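# Sort carabiners with sticking gates into the grey tray

## Task

Find every carabiner whose gate stays open once pushed open (it fails to spring back shut) and place each of them in the grey tray, while every carabiner whose gate closes properly stays on the table outside the tray; at the end release everything and move the arms away, since anything left in place only because the robot holds it does not count.

## Robot and tools

Robot: two six-joint arms named left_arm and right_arm, each with a parallel gripper. The names are labels, not image sides; left_arm is mounted on the +y side. Joint order for each arm: waist, shoulder, elbow, forearm roll, wrist pitch, wrist roll.

Frame: one shared scene frame, origin on the table top midway between the arms, +x out over the table, +z up. Positions are metres, orientations are quaternions in w,x,y,z order. The reported hand position may be somewhat off, more so when an arm reaches far. The gripper fingers point along the gripper's +z axis and close along its y axis. end_effector_position is the spot between the pads when shut; closed fingertips reach about 33 mm past it, fully open ones about 9 mm. Closing pushes the tips roughly 24 mm further out, so keep that clearance above the table.

Tool execute_actions, argument actions: a list holding zero or one item, plus optional pictures (true/false). An empty list commands nothing and returns the state with camera images. A wait is {"steps": N}, N up to 300 control steps (1/30 s each), counted from the previous result. A move is {"rows": [...], "steps": N} with 1 to 15 rows and N from 4 to 15 (default 15); each row lasts one step and the final row repeats to fill the count. A refused call sends nothing.

Each row is a single flat list of 18 numbers, each between -1 and 1, always covering both arms: left_arm's 6 joint values, then its gripper position, force_limit, speed; then the same 9 for right_arm. Joint values are offsets, not poses: they are measured from the joint angles shown in the most recent result that lists them (if none yet in this scene, or for a second call within one reply, from where the arm is when the action begins), never from the previous row. Scale: 1.0 equals 1.398 rad for waist and shoulder, 2.097 rad for elbow, 2.622 rad for the three wrist joints. A row of zeros therefore pulls the arm back to that reference, it does not hold still. Stated ranges (rad): elbow -2.792 to 2.792, all others -6.283 to 6.283; asking more than 0.010 rad beyond an end is refused, and a target past the real end is clipped, reported as "joint sent to its limit" (possibly about an earlier action). Absence of that line does not prove more room.

Gripper numbers are absolute settings, not offsets. position: +1 fully open (140 mm), about -0.8 pads touching, -1 keeps closing until blocked. force_limit: about 14 N at -1, 60 N at 0, 107 N at +1. speed: about 30, 140, 250 mm/s at -1, 0, +1. Zeros are real commands, so to leave a gripper alone resend its previous three numbers. To grip, send -1 and confirm object_status 2. Codes: 0 moving, 1 blocked while opening, 2 blocked while closing (holding), 3 reached target or pads met (a thin part may still be held). To squeeze harder, raise force_limit and switch position between -1 and -0.98. position_measured is in counts: 3 open, 230 pads together, not linear in mm.

Motion: joint targets are rate-limited (2.09 rad/s waist and shoulder, 3.14 elbow, 3.93 wrist joints, 0.3 s to accelerate), joints of one arm arrive together, each target stays within a set lead of the measured angle (0.456, 0.683, 0.854 rad by joint group), and targets that would move the hand more than 70 mm from where it is are scaled back. Large moves need several calls. Each result is captured 4 steps before the action ends; those steps run afterwards. Between calls the arms keep heading to the last target until motion settles or a step is HELD.

Result lines: the state line per arm (position, quaternion, velocities); Joint positions and Joint velocities per arm in joint order; joint torques (with per-arm offset, scale and noise); gripper object_status and position_measured; "joint command not followed" (clearance check altered targets); HELD (that step's row not fully sent); MOTOR HOT warnings; fault lines.

Tool zoom_image: camera (cam_head_left, cam_head_right, cam_high, cam_low at 504x504; cam_left_wrist, cam_right_wrist at 616x616, fisheye) and region [x0, y0, x1, y1] in pixels from the top-left, no larger than 504 by 504. Gives a closer view of that camera's latest image.

Tool finished_scene: scene (the current scene number). Replying with no tool call ends everything.

Avoid: anything leaving the table (instant failure); arms striking or pressing each other; contact torque reaching load limits (waist and shoulder 319, elbow 150, wrist joints 42.3 N m, held weight included) or outside force of 144 N, either of which freezes that arm for 10 s; drops, slips, slams and hard pushes; holding loads so long motors overheat and brake. Parts may be briefly tugged or nudged by outside disturbances. For this job, push each gate open with a fingertip, check in a zoomed image whether it stays open, move sticky ones into the tray, then open the grippers and withdraw.

Each tool is called after "Request:" in YAML: its name, and indented under it one key for each argument.

## Session

Request:
execute_actions:
  actions: []

Scene clock: 0.00 s of 6000.00 s.
left_arm: end_effector_position=(+0.0594, +0.2810, +0.2733) position_measured=3 object_status=3 end_effector_quat_wxyz=(+0.511, +0.275, +0.761, +0.291) end_effector_velocity=(+0.000, -0.000, -0.000) end_effector_angular_velocity=(-0.001, -0.000, +0.002) | right_arm: end_effector_position=(+0.3941, -0.5146, +0.1609) position_measured=3 object_status=3 end_effector_quat_wxyz=(-0.009, +0.586, +0.810, -0.018) end_effector_velocity=(+0.000, -0.000, +0.001) end_effector_angular_velocity=(+0.000, -0.001, -0.000)
Joint positions: left_arm=[-2.133  0.04   2.319  0.633  1.901  2.891] | right_arm=[ 0.099 -0.101  2.188 -0.01   1.093 -0.026]
Joint velocities: left_arm=[ 0.002  0.    -0.     0.    -0.    -0.001] | right_arm=[-0.    -0.001 -0.001 -0.     0.     0.   ]
Joint torques (N m, as the joint torque sensors report them, + toward a larger angle): no reading

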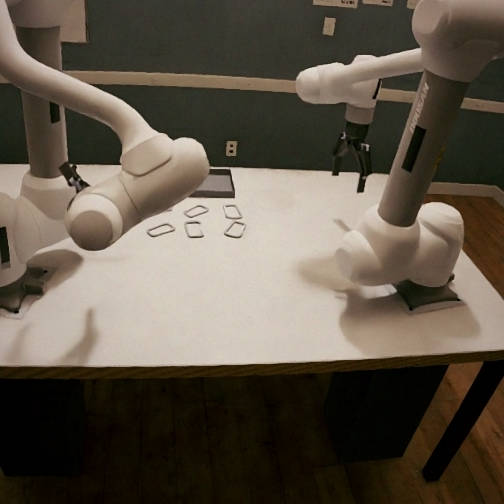

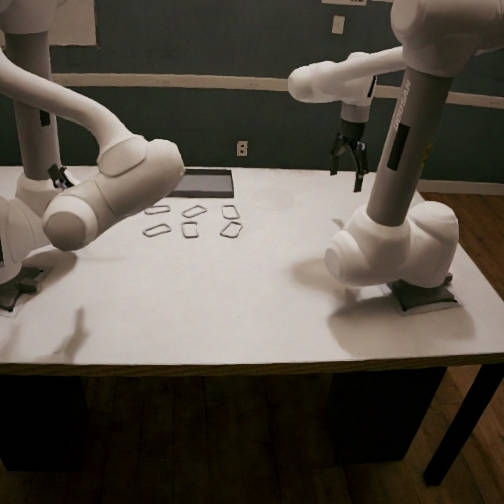

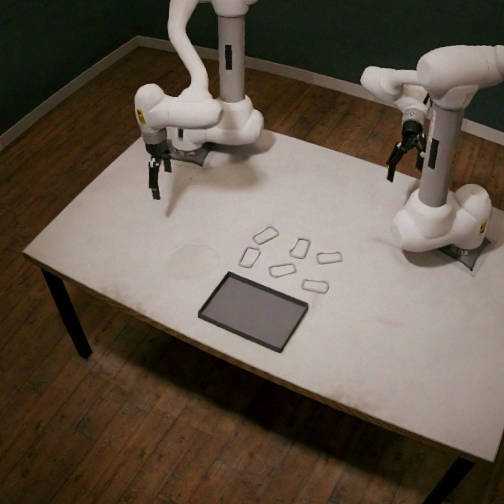

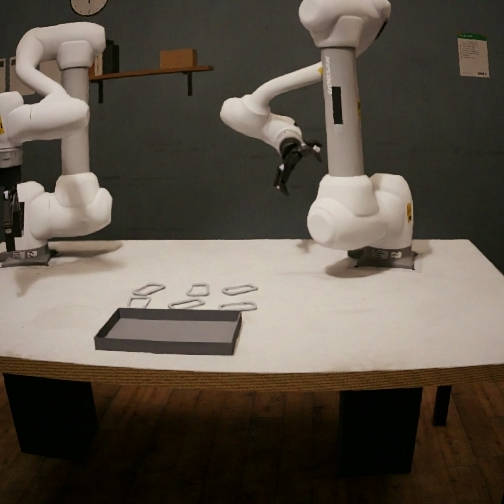

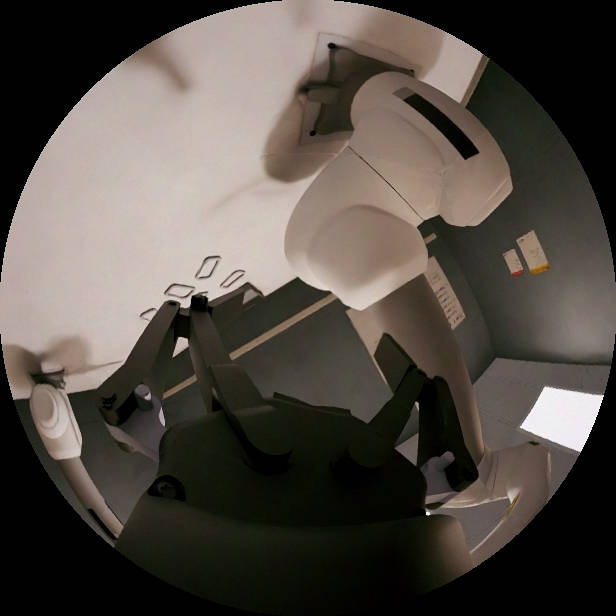

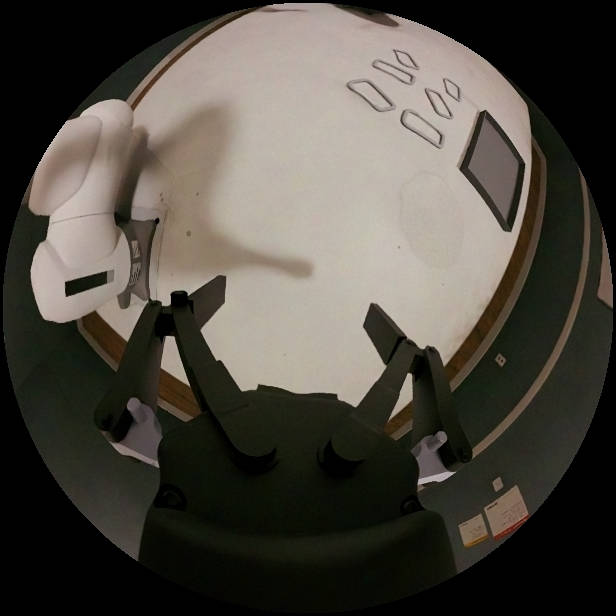

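Request:
execute_actions:
  actions:
    - {"rows":[[0,0,0,0,0,0,1,0,0,0.54,0.318,-0.325,0.004,0.076,0,1,0,0]],"steps":15}

Request:
execute_actions:
  actions:
    - {"steps":20}
  pictures: true

Scene clock: 2.07 s of 6000.00 s.
left_arm: end_effector_position=(+0.0594, +0.2810, +0.2733) position_measured=3 object_status=3 end_effector_quat_wxyz=(+0.511, +0.275, +0.761, +0.291) end_effector_velocity=(+0.000, -0.000, +0.000) end_effector_angular_velocity=(-0.000, +0.000, -0.001) | right_arm: end_effector_position=(+0.4627, -0.4113, +0.1993) position_measured=3 object_status=3 end_effector_quat_wxyz=(-0.005, +0.523, +0.852, -0.013) end_effector_velocity=(+0.140, +0.374, +0.096) end_effector_angular_velocity=(+0.020, -0.026, +0.530)
Joint positions: left_arm=[-2.133  0.04   2.319  0.633  1.901  2.891] | right_arm=[ 0.253  0.034  1.981 -0.007  1.154 -0.026]
Joint velocities: left_arm=[-0.    -0.001 -0.     0.001 -0.     0.001] | right_arm=[ 0.535  0.392 -0.601  0.008  0.176  0.   ]
Joint torques (N m, as the joint torque sensors report them, + toward a larger angle): left_arm=[ -0.66 -30.79 -27.92   4.37   2.22   0.02] | right_arm=[  5.32 -44.11 -35.13   3.95  -0.42  -0.51]
Steps of this call (steps 1 to 51: nothing new was sent; steps 52 to 62: the first 11 steps of this action). Readings (joint positions | what the end effector reports):
52: left_arm=[-2.133 0.040 2.319 0.633 1.901 2.891] | right_arm=[0.099 -0.100 2.188 -0.010 1.093 -0.026] | left_arm position_measured=3 object_status=3 | right_arm position_measured=3 object_status=3
53: left_arm=[-2.133 0.040 2.319 0.633 1.901 2.891] | right_arm=[0.103 -0.097 2.183 -0.010 1.095 -0.026] | left_arm position_measured=3 object_status=3 | right_arm position_measured=3 object_status=3
55: left_arm=[-2.133 0.040 2.319 0.633 1.901 2.891] | right_arm=[0.131 -0.069 2.140 -0.009 1.108 -0.026] | left_arm position_measured=3 object_status=3 | right_arm position_measured=3 object_status=3
59: left_arm=[-2.133 0.040 2.319 0.633 1.901 2.891] | right_arm=[0.200 -0.007 2.044 -0.008 1.135 -0.026] | left_arm position_measured=3 object_status=3 | right_arm position_measured=3 object_status=3
62: the state above

Scene clock: 2.73 s of 6000.00 s.
left_arm: end_effector_position=(+0.0594, +0.2810, +0.2733) position_measured=3 object_status=3 end_effector_quat_wxyz=(+0.511, +0.275, +0.761, +0.291) end_effector_velocity=(+0.000, -0.000, +0.000) end_effector_angular_velocity=(-0.001, -0.000, -0.000) | right_arm: end_effector_position=(+0.4406, -0.1457, +0.2382) position_measured=3 object_status=3 end_effector_quat_wxyz=(-0.001, +0.352, +0.936, -0.005) end_effector_velocity=(-0.156, +0.380, +0.035) end_effector_angular_velocity=(+0.021, -0.010, +0.550)
Joint positions: left_arm=[-2.133  0.04   2.319  0.633  1.901  2.891] | right_arm=[ 0.635  0.24   1.667 -0.002  1.246 -0.026]
Joint velocities: left_arm=[-0. -0. -0.  0.  0. -0.] | right_arm=[ 0.551  0.263 -0.403  0.007  0.117 -0.001]
Joint torques (N m, as the joint torque sensors report them, + toward a larger angle): left_arm=[ -0.09 -31.16 -27.88   4.44   2.21   0.07] | right_arm=[  5.15 -64.52 -37.24   4.08   0.02  -0.26]
Kept back: nothing.
Steps of this call (steps 1 to 4: the last 4 steps of your previous action; steps 5 to 20: the robot went on to your last target). Readings (joint positions | what the end effector reports):
1: left_arm=[-2.133 0.040 2.319 0.633 1.901 2.891] | right_arm=[0.271 0.048 1.961 -0.006 1.160 -0.026] | left_arm position_measured=3 object_status=3 | right_arm position_measured=3 object_status=3
2: left_arm=[-2.133 0.040 2.319 0.633 1.901 2.891] | right_arm=[0.289 0.060 1.941 -0.006 1.165 -0.026] | left_arm position_measured=3 object_status=3 | right_arm position_measured=3 object_status=3
4: left_arm=[-2.133 0.040 2.319 0.633 1.901 2.891] | right_arm=[0.327 0.085 1.904 -0.005 1.176 -0.026] | left_arm position_measured=3 object_status=3 | right_arm position_measured=3 object_status=3
8: left_arm=[-2.133 0.040 2.319 0.633 1.901 2.891] | right_arm=[0.404 0.129 1.837 -0.004 1.196 -0.026] | left_arm position_measured=3 object_status=3 | right_arm position_measured=3 object_status=3
20: the state above

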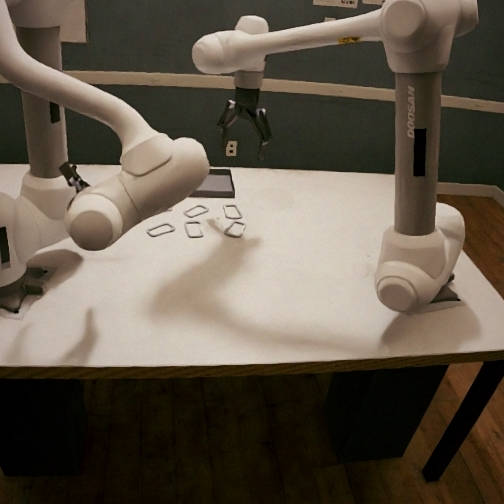

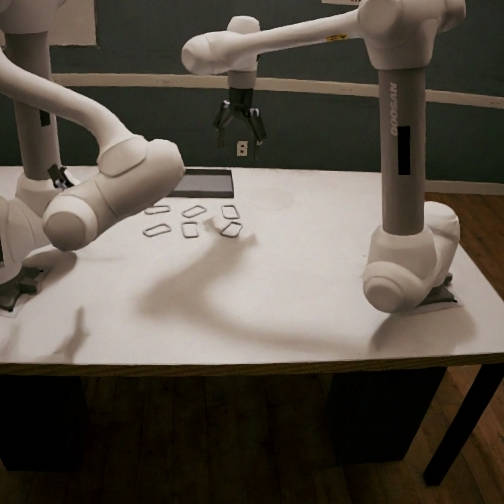

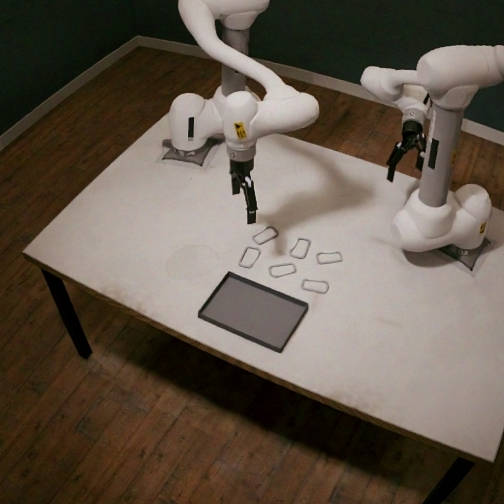

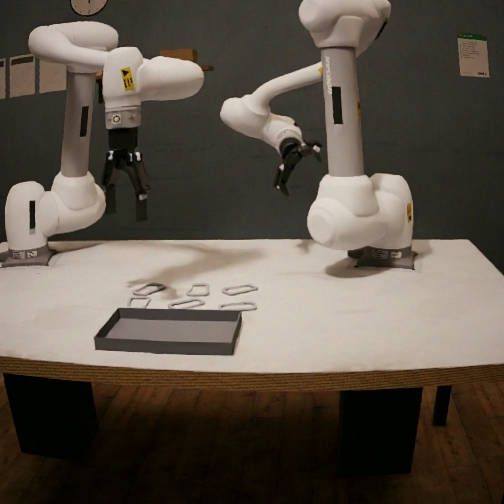

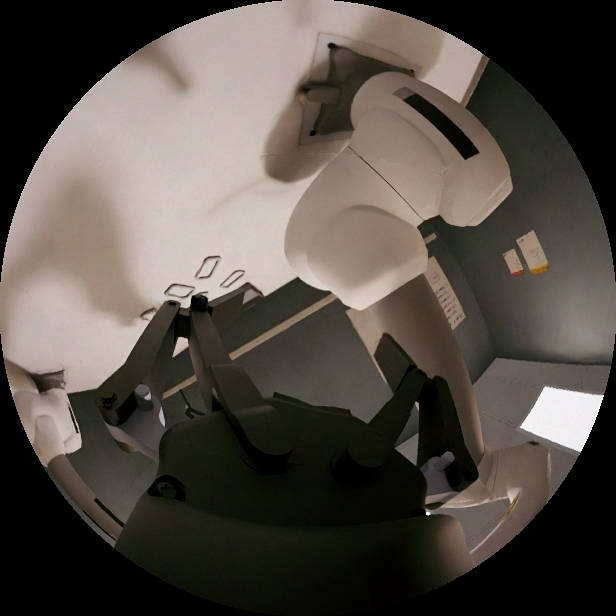

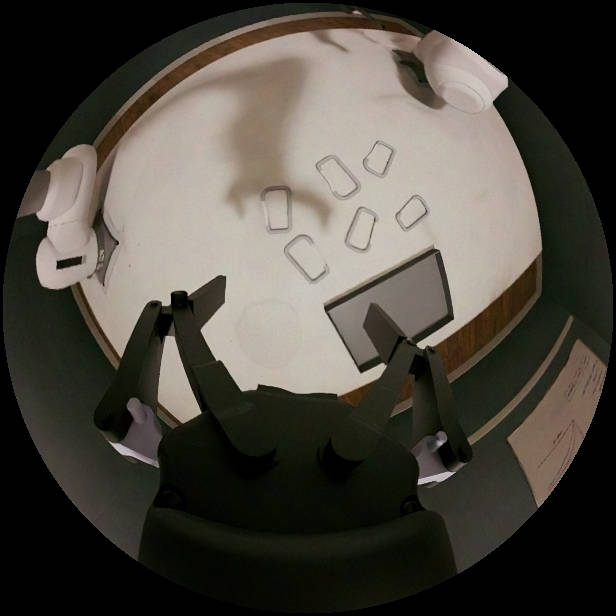

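Request:
execute_actions:
  actions:
    - {"steps":15}
  pictures: true

Request:
zoom_image:
  camera: "cam_right_wrist"
  region: [160, 60, 460, 360]

Scene clock: 3.23 s of 6000.00 s.
left_arm: end_effector_position=(+0.0594, +0.2810, +0.2733) position_measured=3 object_status=3 end_effector_quat_wxyz=(+0.511, +0.275, +0.761, +0.291) end_effector_velocity=(-0.000, -0.000, -0.000) end_effector_angular_velocity=(+0.000, -0.001, -0.000) | right_arm: end_effector_position=(+0.3561, -0.0010, +0.2491) position_measured=3 object_status=3 end_effector_quat_wxyz=(-0.001, +0.249, +0.968, -0.001) end_effector_velocity=(-0.013, +0.018, +0.001) end_effector_angular_velocity=(+0.000, -0.000, +0.027)
Joint positions: left_arm=[-2.133  0.04   2.319  0.633  1.901  2.891] | right_arm=[ 0.852  0.343  1.508  0.001  1.292 -0.026]
Joint velocities: left_arm=[-0.     0.001 -0.     0.     0.    -0.   ] | right_arm=[ 0.027  0.015 -0.023 -0.     0.007  0.001]
Joint torques (N m, as the joint torque sensors report them, + toward a larger angle): left_arm=[ -0.45 -31.67 -27.64   4.37   2.27  -0.06] | right_arm=[ -2.   -78.06 -37.89   4.35  -0.12  -0.3 ]
Kept back: nothing.
Steps of this call (steps 1 to 15: the robot went on to your last target). Readings (joint positions | what the end effector reports):
1: left_arm=[-2.133 0.040 2.319 0.633 1.901 2.891] | right_arm=[0.654 0.248 1.653 -0.001 1.250 -0.026] | left_arm position_measured=3 object_status=3 | right_arm position_measured=3 object_status=3
2: left_arm=[-2.133 0.040 2.319 0.633 1.901 2.891] | right_arm=[0.672 0.257 1.640 -0.001 1.254 -0.026] | left_arm position_measured=3 object_status=3 | right_arm position_measured=3 object_status=3
4: left_arm=[-2.133 0.040 2.319 0.633 1.901 2.891] | right_arm=[0.709 0.275 1.613 -0.001 1.262 -0.026] | left_arm position_measured=3 object_status=3 | right_arm position_measured=3 object_status=3
8: left_arm=[-2.133 0.040 2.319 0.633 1.901 2.891] | right_arm=[0.781 0.309 1.560 -0.000 1.277 -0.026] | left_arm position_measured=3 object_status=3 | right_arm position_measured=3 object_status=3
15: the state above

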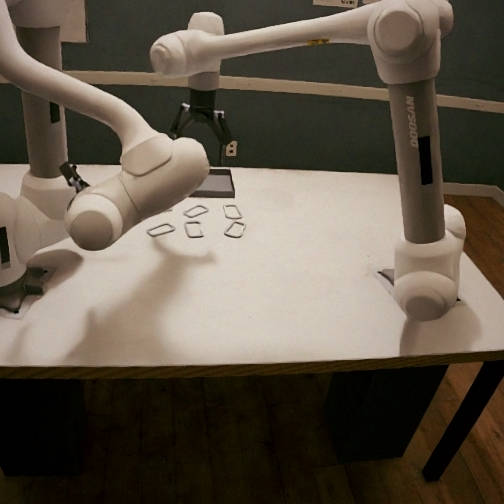

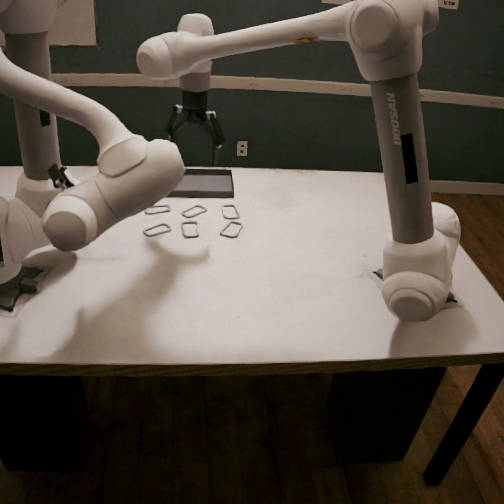

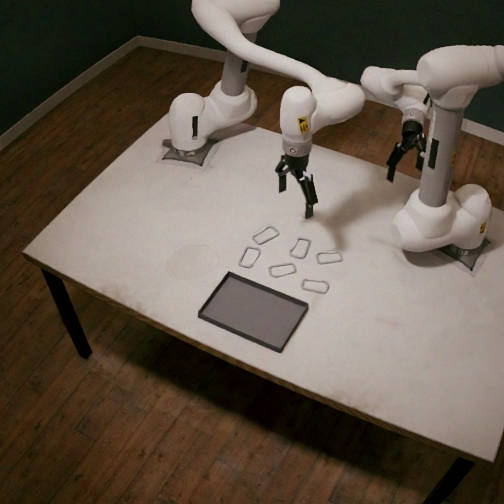

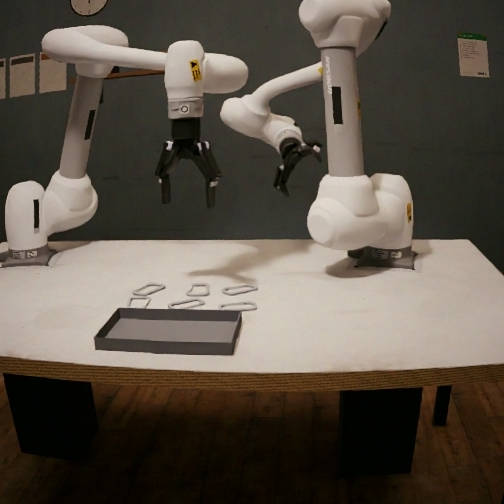

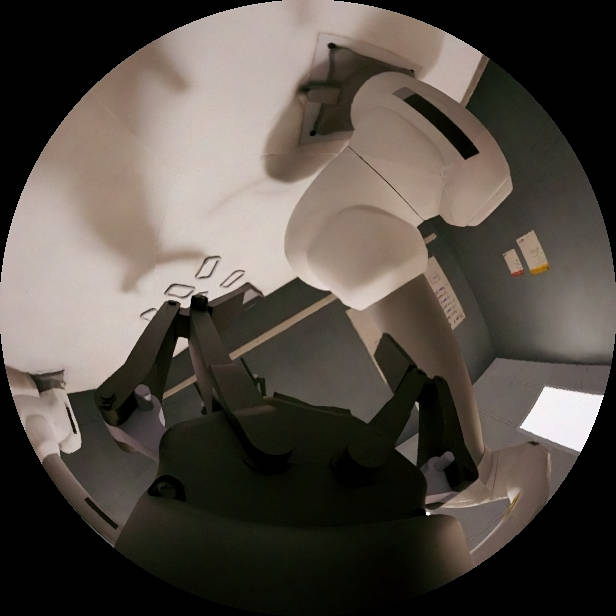

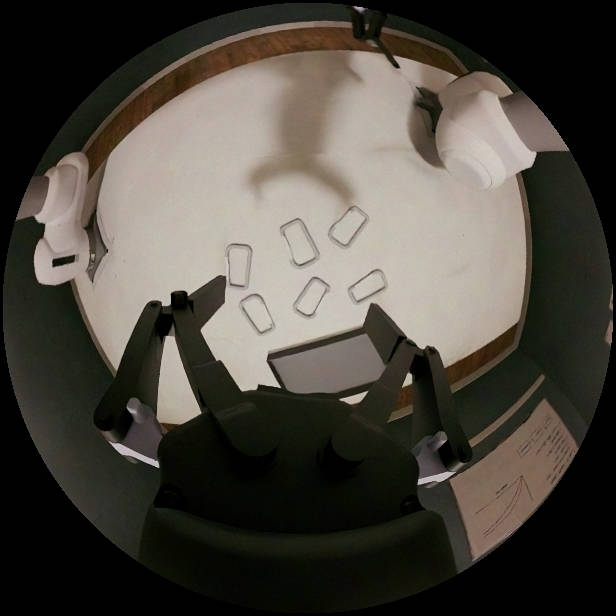

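Region (160, 60, 460, 360) of cam_right_wrist's 616x616 image, scaled by 1.680, with more detail than that image has.

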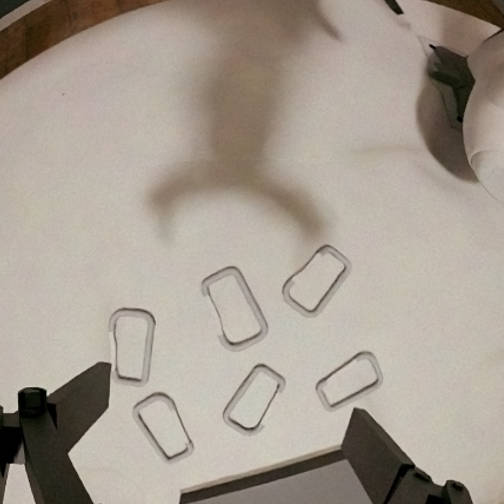

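Request:
execute_actions:
  actions:
    - {"rows":[[0,0,0,0,0,0,1,0,0,-0.002,0.070,0.101,0,-0.119,0,1,0,0]],"steps":15}

Request:
execute_actions:
  actions:
    - {"steps":12}
  pictures: true

Scene clock: 4.60 s of 6000.00 s.
left_arm: end_effector_position=(+0.0594, +0.2810, +0.2733) position_measured=3 object_status=3 end_effector_quat_wxyz=(+0.511, +0.275, +0.761, +0.291) end_effector_velocity=(+0.001, +0.000, -0.000) end_effector_angular_velocity=(-0.001, -0.000, +0.003) | right_arm: end_effector_position=(+0.3531, -0.0079, +0.1100) position_measured=3 object_status=3 end_effector_quat_wxyz=(-0.000, +0.250, +0.968, +0.000) end_effector_velocity=(-0.028, -0.069, -0.428) end_effector_angular_velocity=(+0.001, -0.003, -0.015)
Joint positions: left_arm=[-2.133  0.04   2.319  0.633  1.901  2.891] | right_arm=[ 0.851  0.418  1.67   0.001  1.053 -0.026]
Joint velocities: left_arm=[ 0.002  0.    -0.     0.     0.    -0.001] | right_arm=[-0.014  0.238  0.52  -0.002 -0.76   0.001]
Joint torques (N m, as the joint torque sensors report them, + toward a larger angle): left_arm=[ -0.27 -32.1  -27.61   4.4    2.17  -0.02] | right_arm=[  3.77 -79.24 -34.35   4.15   0.03  -0.27]
Steps of this call (steps 1 to 15: the robot went on to your last target; steps 16 to 30: nothing new was sent; steps 31 to 41: the first 11 steps of this action). Readings (joint positions | what the end effector reports):
31: left_arm=[-2.133 0.040 2.319 0.633 1.901 2.891] | right_arm=[0.854 0.344 1.507 0.001 1.293 -0.026] | left_arm position_measured=3 object_status=3 | right_arm position_measured=3 object_status=3
32: left_arm=[-2.133 0.040 2.319 0.633 1.901 2.891] | right_arm=[0.854 0.346 1.511 0.001 1.286 -0.026] | left_arm position_measured=3 object_status=3 | right_arm position_measured=3 object_status=3
34: left_arm=[-2.133 0.040 2.319 0.633 1.901 2.891] | right_arm=[0.854 0.362 1.546 0.001 1.235 -0.026] | left_arm position_measured=3 object_status=3 | right_arm position_measured=3 object_status=3
38: left_arm=[-2.133 0.040 2.319 0.633 1.901 2.891] | right_arm=[0.852 0.394 1.617 0.001 1.131 -0.026] | left_arm position_measured=3 object_status=3 | right_arm position_measured=3 object_status=3
41: the state above

Scene clock: 5.00 s of 6000.00 s.
left_arm: end_effector_position=(+0.0594, +0.2810, +0.2733) position_measured=3 object_status=3 end_effector_quat_wxyz=(+0.511, +0.275, +0.761, +0.291) end_effector_velocity=(-0.001, -0.000, -0.000) end_effector_angular_velocity=(+0.001, -0.001, -0.002) | right_arm: end_effector_position=(+0.3499, -0.0157, +0.0697) position_measured=3 object_status=3 end_effector_quat_wxyz=(-0.000, +0.251, +0.968, +0.000) end_effector_velocity=(-0.000, -0.001, -0.001) end_effector_angular_velocity=(-0.000, -0.000, +0.000)
Joint positions: left_arm=[-2.133  0.04   2.319  0.633  1.901  2.891] | right_arm=[ 0.849  0.441  1.72   0.001  0.98  -0.026]
Joint velocities: left_arm=[-0.002  0.001  0.     0.    -0.     0.001] | right_arm=[-0.     0.     0.002 -0.    -0.003 -0.   ]
Joint torques (N m, as the joint torque sensors report them, + toward a larger angle): left_arm=[ -0.42 -30.8  -27.65   4.36   2.24   0.05] | right_arm=[  3.89 -81.42 -33.32   3.8   -0.27  -0.13]
Kept back: nothing.
Steps of this call (steps 1 to 4: the last 4 steps of your previous action; steps 5 to 12: the robot went on to your last target). Readings (joint positions | what the end effector reports):
1: left_arm=[-2.133 0.040 2.319 0.633 1.901 2.891] | right_arm=[0.850 0.426 1.687 0.001 1.029 -0.026] | left_arm position_measured=3 object_status=3 | right_arm position_measured=3 object_status=3
2: left_arm=[-2.133 0.040 2.319 0.633 1.901 2.891] | right_arm=[0.850 0.432 1.700 0.001 1.010 -0.026] | left_arm position_measured=3 object_status=3 | right_arm position_measured=3 object_status=3
4: left_arm=[-2.133 0.040 2.319 0.633 1.901 2.891] | right_arm=[0.849 0.439 1.714 0.001 0.989 -0.026] | left_arm position_measured=3 object_status=3 | right_arm position_measured=3 object_status=3
8: left_arm=[-2.133 0.040 2.319 0.633 1.901 2.891] | right_arm=[0.849 0.440 1.719 0.001 0.981 -0.026] | left_arm position_measured=3 object_status=3 | right_arm position_measured=3 object_status=3
12: the state above

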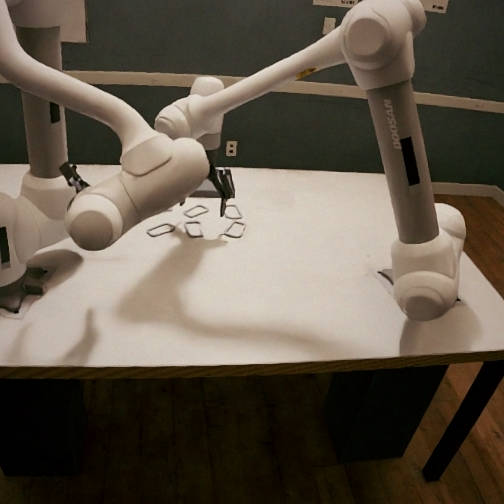

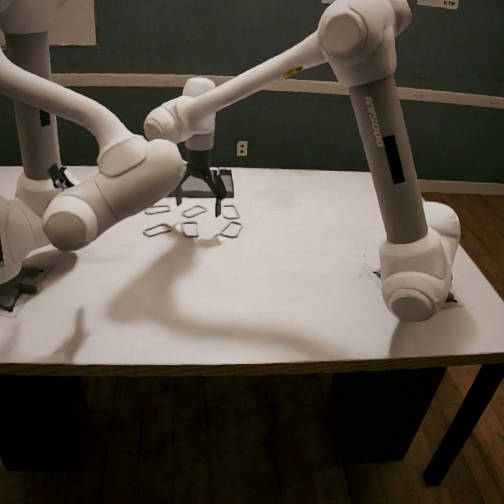

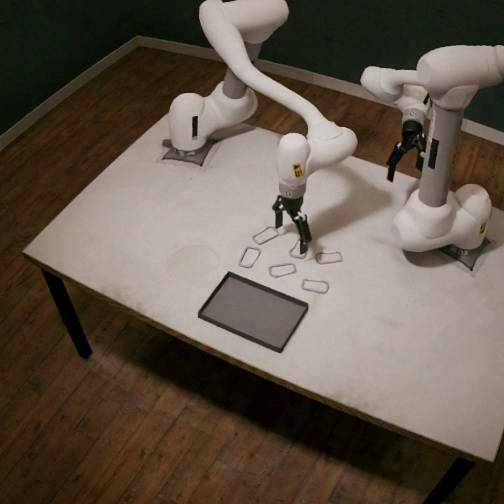

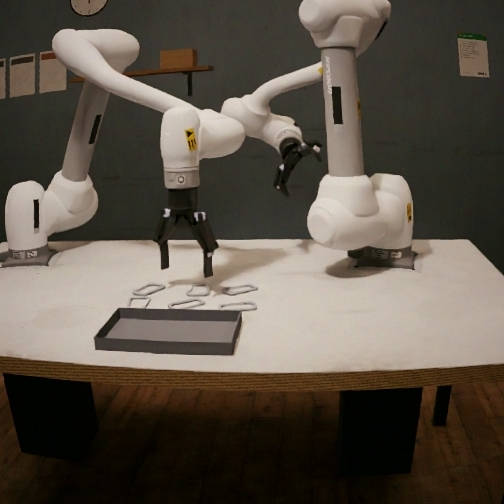

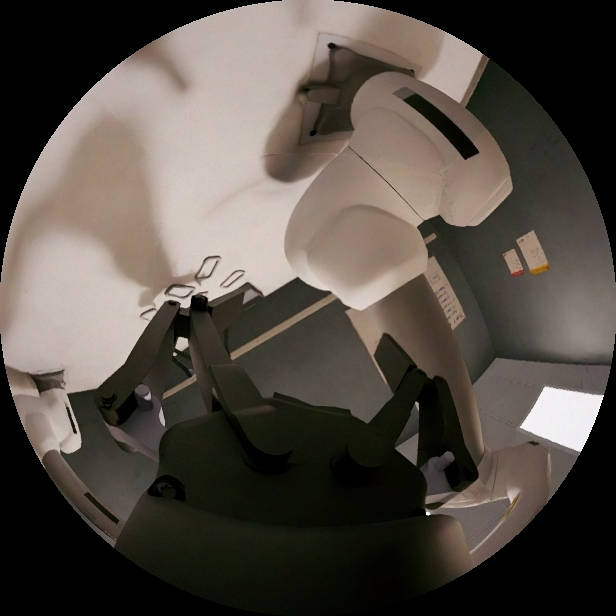

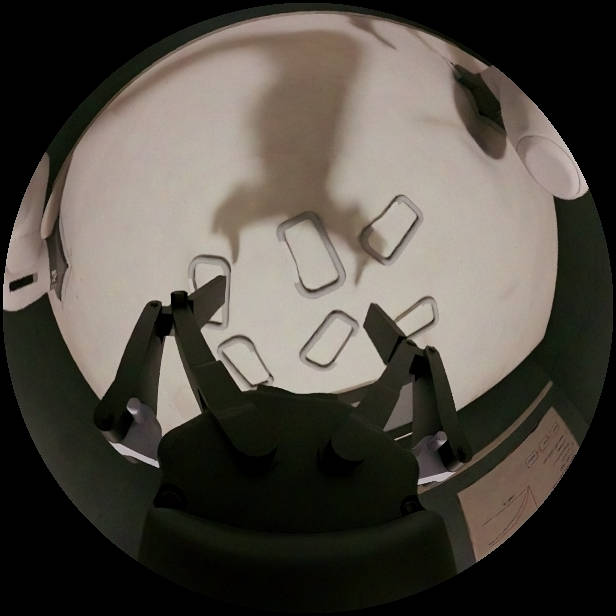

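Request:
zoom_image:
  camera: "cam_right_wrist"
  region: [170, 160, 470, 410]

Region (170, 160, 470, 410) of cam_right_wrist's 616x616 image, scaled by 1.680, with more detail than that image has.

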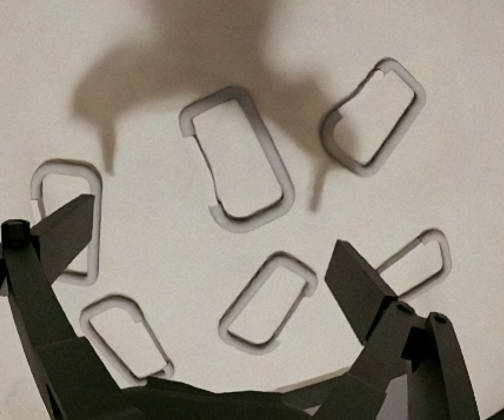

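Request:
execute_actions:
  actions:
    - {"rows":[[0,0,0,0,0,0,1,0,0,0.023,0.020,-0.011,0,-0.002,-0.127,0.1,-0.5,0]],"steps":15}

Request:
execute_actions:
  actions:
    - {"steps":6}
  pictures: true

Scene clock: 6.50 s of 6000.00 s.
left_arm: end_effector_position=(+0.0594, +0.2810, +0.2733) position_measured=3 object_status=3 end_effector_quat_wxyz=(+0.511, +0.275, +0.761, +0.291) end_effector_velocity=(+0.000, +0.000, +0.000) end_effector_angular_velocity=(-0.000, +0.000, +0.001) | right_arm: end_effector_position=(+0.3360, +0.0070, +0.0599) position_measured=74 object_status=0 end_effector_quat_wxyz=(-0.000, +0.073, +0.997, +0.000) end_effector_velocity=(-0.004, +0.008, -0.002) end_effector_angular_velocity=(+0.003, -0.001, +0.120)
Joint positions: left_arm=[-2.133  0.04   2.319  0.633  1.901  2.891] | right_arm=[ 0.881  0.469  1.697  0.001  0.975 -0.355]
Joint velocities: left_arm=[ 0.001 -0.001  0.     0.     0.     0.   ] | right_arm=[ 0.01   0.007 -0.008  0.    -0.002 -0.11 ]
Joint torques (N m, as the joint torque sensors report them, + toward a larger angle): left_arm=[ -0.06 -31.65 -27.78   4.33   2.23   0.05] | right_arm=[ -0.84 -87.82 -32.87   3.58  -0.42  -0.32]
Steps of this call (steps 1 to 30: the robot went on to your last target; steps 31 to 34: nothing new was sent; steps 35 to 45: the first 11 steps of this action). Readings (joint positions | what the end effector reports):
35: left_arm=[-2.133 0.040 2.319 0.633 1.901 2.891] | right_arm=[0.849 0.441 1.720 0.001 0.980 -0.026] | left_arm position_measured=3 object_status=3 | right_arm position_measured=3 object_status=0
36: left_arm=[-2.133 0.040 2.319 0.633 1.901 2.891] | right_arm=[0.849 0.442 1.720 0.001 0.980 -0.034] | left_arm position_measured=3 object_status=3 | right_arm position_measured=6 object_status=0
38: left_arm=[-2.133 0.040 2.319 0.633 1.901 2.891] | right_arm=[0.855 0.446 1.716 0.001 0.979 -0.089] | left_arm position_measured=3 object_status=3 | right_arm position_measured=21 object_status=0
42: left_arm=[-2.133 0.040 2.319 0.633 1.901 2.891] | right_arm=[0.875 0.464 1.701 0.001 0.976 -0.297] | left_arm position_measured=3 object_status=3 | right_arm position_measured=51 object_status=0
45: the state above

Scene clock: 6.70 s of 6000.00 s.
left_arm: end_effector_position=(+0.0594, +0.2810, +0.2733) position_measured=3 object_status=3 end_effector_quat_wxyz=(+0.511, +0.275, +0.761, +0.291) end_effector_velocity=(+0.000, +0.000, +0.000) end_effector_angular_velocity=(-0.000, +0.001, +0.000) | right_arm: end_effector_position=(+0.3359, +0.0073, +0.0599) position_measured=117 object_status=0 end_effector_quat_wxyz=(-0.000, +0.071, +0.997, +0.001) end_effector_velocity=(+0.000, +0.001, +0.001) end_effector_angular_velocity=(+0.002, -0.001, +0.003)
Joint positions: left_arm=[-2.133  0.04   2.319  0.633  1.901  2.891] | right_arm=[ 0.881  0.469  1.697  0.001  0.975 -0.359]
Joint velocities: left_arm=[-0.    -0.001 -0.    -0.     0.     0.   ] | right_arm=[ 0.001 -0.002 -0.001 -0.    -0.    -0.003]
Joint torques (N m, as the joint torque sensors report them, + toward a larger angle): left_arm=[  0.15 -31.48 -27.61   4.33   2.22   0.06] | right_arm=[  2.35 -83.45 -33.08   3.81   0.    -0.29]
Kept back: nothing.
Steps of this call (steps 1 to 4: the last 4 steps of your previous action; steps 5 to 6: the robot went on to your last target). Readings (joint positions | what the end effector reports):
1: left_arm=[-2.133 0.040 2.319 0.633 1.901 2.891] | right_arm=[0.881 0.469 1.697 0.001 0.975 -0.357] | left_arm position_measured=3 object_status=3 | right_arm position_measured=82 object_status=0
2: left_arm=[-2.133 0.040 2.319 0.633 1.901 2.891] | right_arm=[0.881 0.469 1.697 0.001 0.975 -0.358] | left_arm position_measured=3 object_status=3 | right_arm position_measured=89 object_status=0
4: left_arm=[-2.133 0.040 2.319 0.633 1.901 2.891] | right_arm=[0.881 0.469 1.697 0.001 0.975 -0.359] | left_arm position_measured=3 object_status=3 | right_arm position_measured=104 object_status=0
6: the state above

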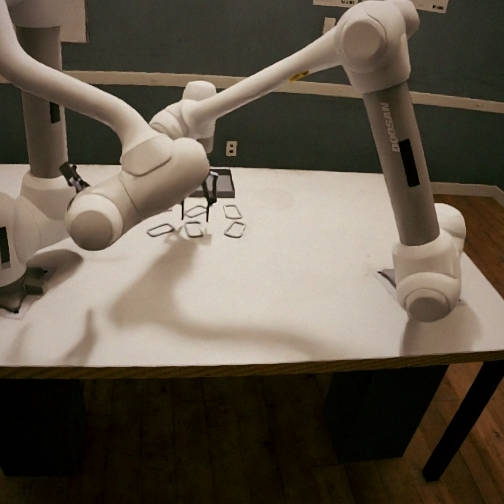

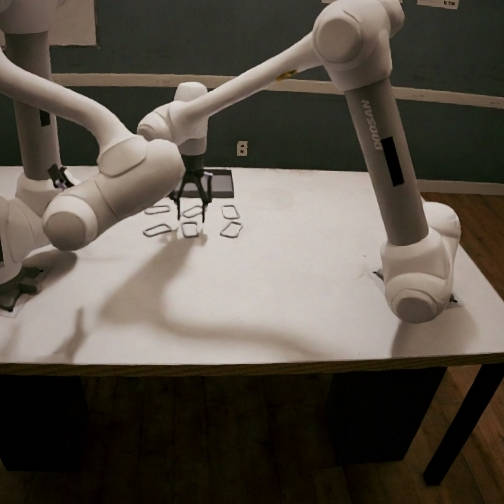

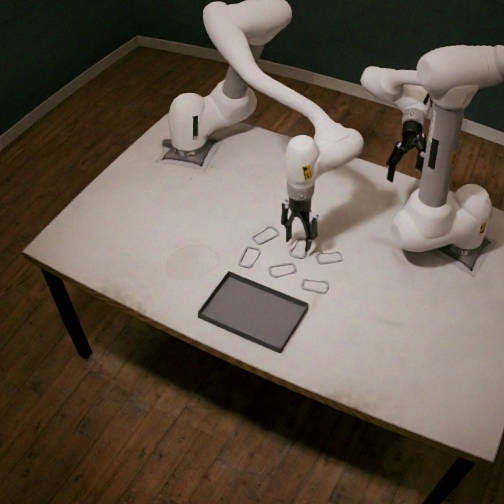

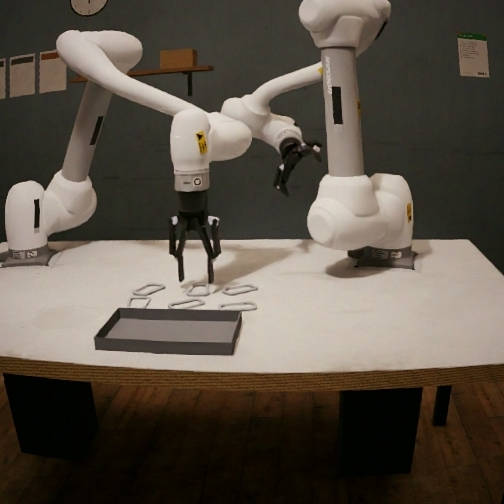

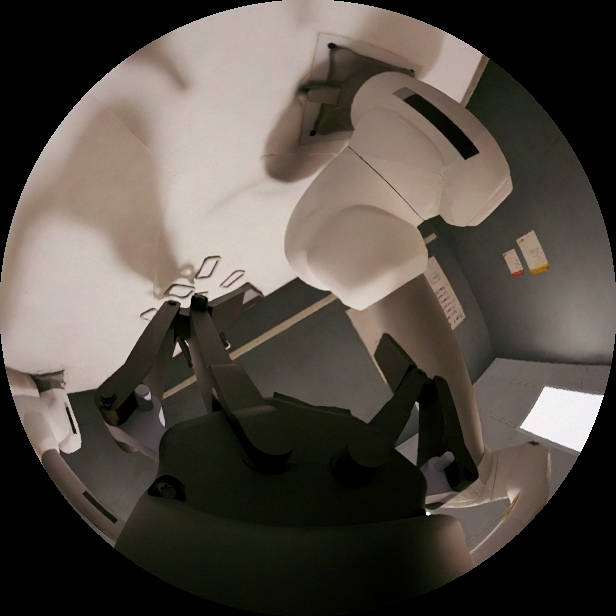

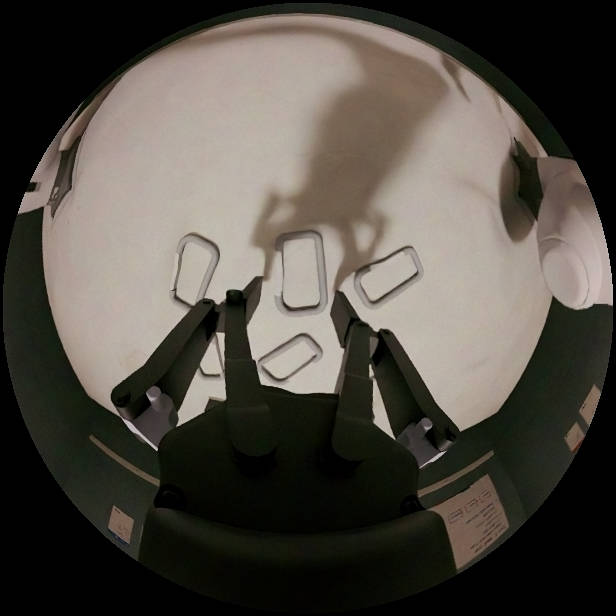

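Request:
execute_actions:
  actions:
    - {"rows":[[0,0,0,0,0,0,1,0,0,0.0056,0.0153,0.0104,0,-0.0165,0.003,0.1,-0.5,0]],"steps":15}
  pictures: true

Request:
zoom_image:
  camera: "cam_right_wrist"
  region: [200, 180, 420, 400]

Request:
zoom_image:
  camera: "cam_low"
  region: [120, 220, 280, 330]

Scene clock: 7.40 s of 6000.00 s.
left_arm: end_effector_position=(+0.0594, +0.2810, +0.2733) position_measured=3 object_status=3 end_effector_quat_wxyz=(+0.511, +0.275, +0.761, +0.291) end_effector_velocity=(-0.000, +0.000, -0.000) end_effector_angular_velocity=(-0.000, +0.001, +0.001) | right_arm: end_effector_position=(+0.3297, +0.0080, +0.0343) position_measured=117 object_status=3 end_effector_quat_wxyz=(-0.000, +0.071, +0.997, +0.001) end_effector_velocity=(-0.001, +0.000, -0.003) end_effector_angular_velocity=(+0.000, +0.000, -0.001)
Joint positions: left_arm=[-2.133  0.04   2.319  0.633  1.901  2.891] | right_arm=[ 0.889  0.49   1.718  0.001  0.932 -0.351]
Joint velocities: left_arm=[-0.    -0.     0.    -0.001 -0.    -0.   ] | right_arm=[ 0.001  0.003  0.003  0.    -0.006  0.002]
Joint torques (N m, as the joint torque sensors report them, + toward a larger angle): left_arm=[ -1.16 -30.78 -27.81   4.25   2.21   0.05] | right_arm=[  3.53 -86.78 -33.64   3.42  -0.04  -0.49]
Steps of this call (steps 1 to 10: the robot went on to your last target; steps 11 to 21: the first 11 steps of this action). Readings (joint positions | what the end effector reports):
11: left_arm=[-2.133 0.040 2.319 0.633 1.901 2.891] | right_arm=[0.881 0.469 1.697 0.001 0.975 -0.359] | left_arm position_measured=3 object_status=3 | right_arm position_measured=117 object_status=3
12: left_arm=[-2.133 0.040 2.319 0.633 1.901 2.891] | right_arm=[0.882 0.471 1.699 0.001 0.969 -0.359] | left_arm position_measured=3 object_status=3 | right_arm position_measured=117 object_status=3
14: left_arm=[-2.133 0.040 2.319 0.633 1.901 2.891] | right_arm=[0.886 0.483 1.712 0.001 0.946 -0.354] | left_arm position_measured=3 object_status=3 | right_arm position_measured=117 object_status=3
18: left_arm=[-2.133 0.040 2.319 0.633 1.901 2.891] | right_arm=[0.889 0.489 1.718 0.001 0.934 -0.352] | left_arm position_measured=3 object_status=3 | right_arm position_measured=117 object_status=3
21: the state above

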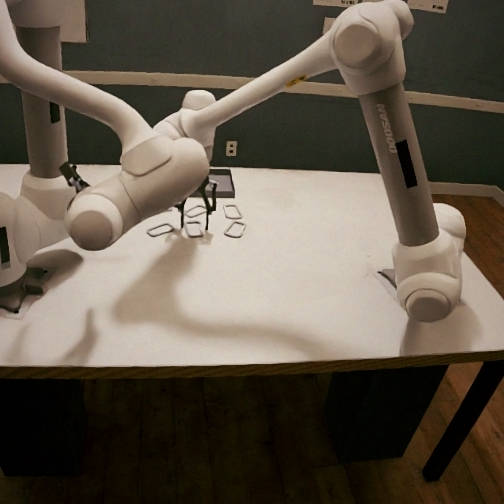

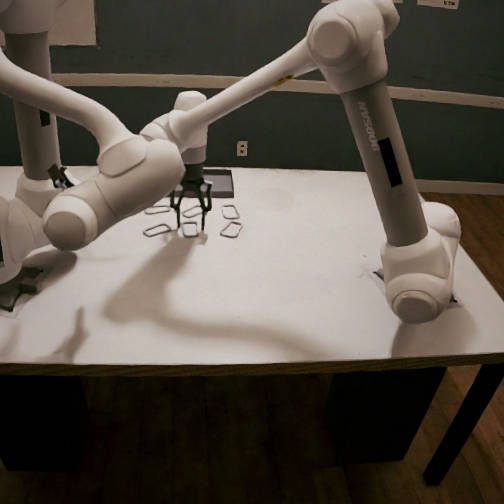

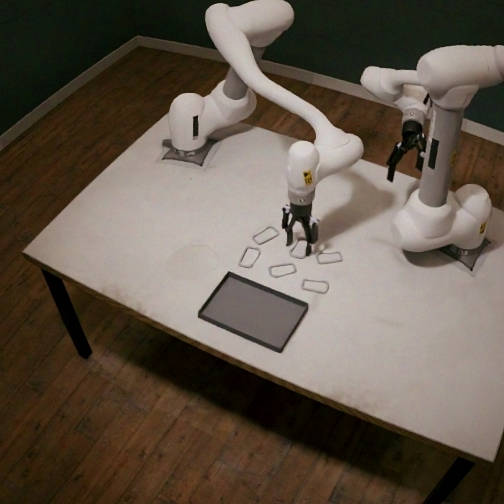

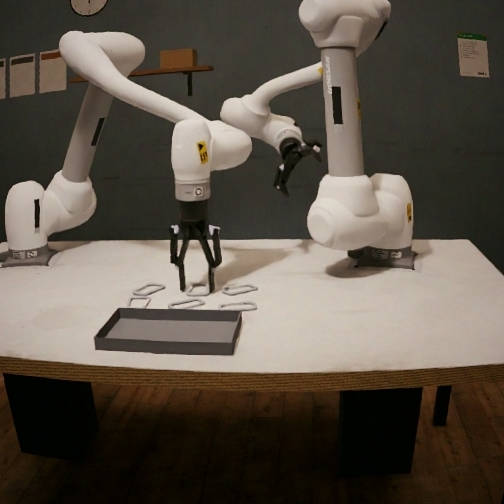

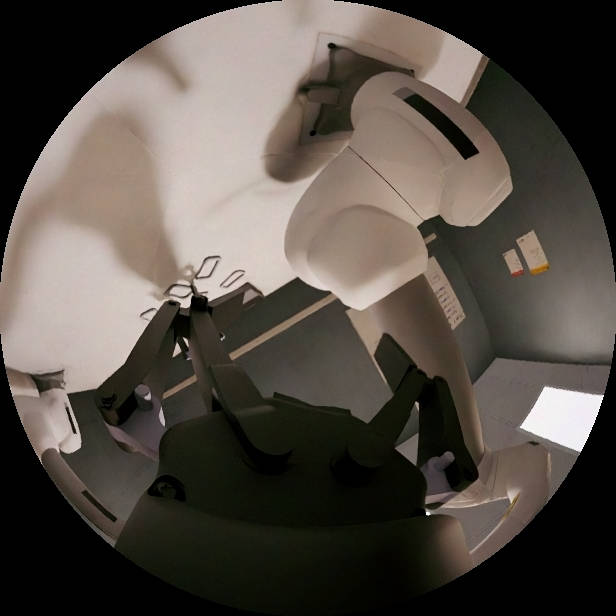

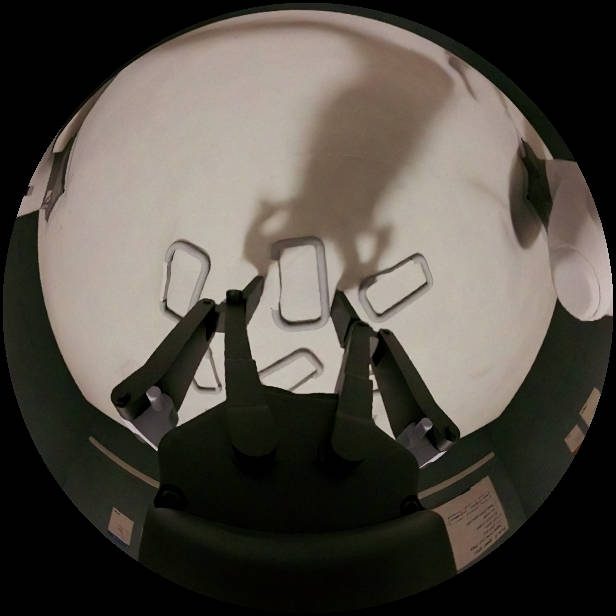

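Region (200, 180, 420, 400) of cam_right_wrist's 616x616 image, scaled by 2.291, with more detail than that image has.

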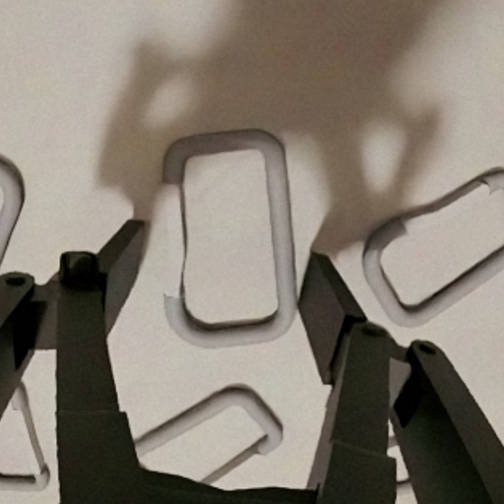

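Region (120, 220, 280, 330) of cam_low's 504x504 image, scaled by 3.150, with more detail than that image has; it fills the top 346 rows of this view, and the rest is white.

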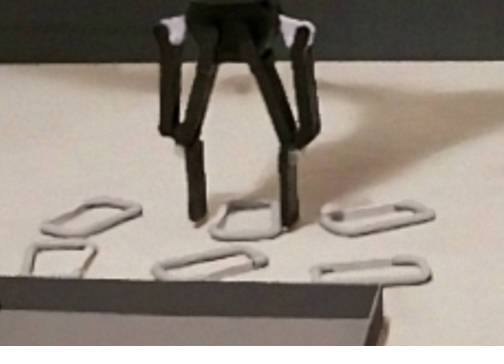

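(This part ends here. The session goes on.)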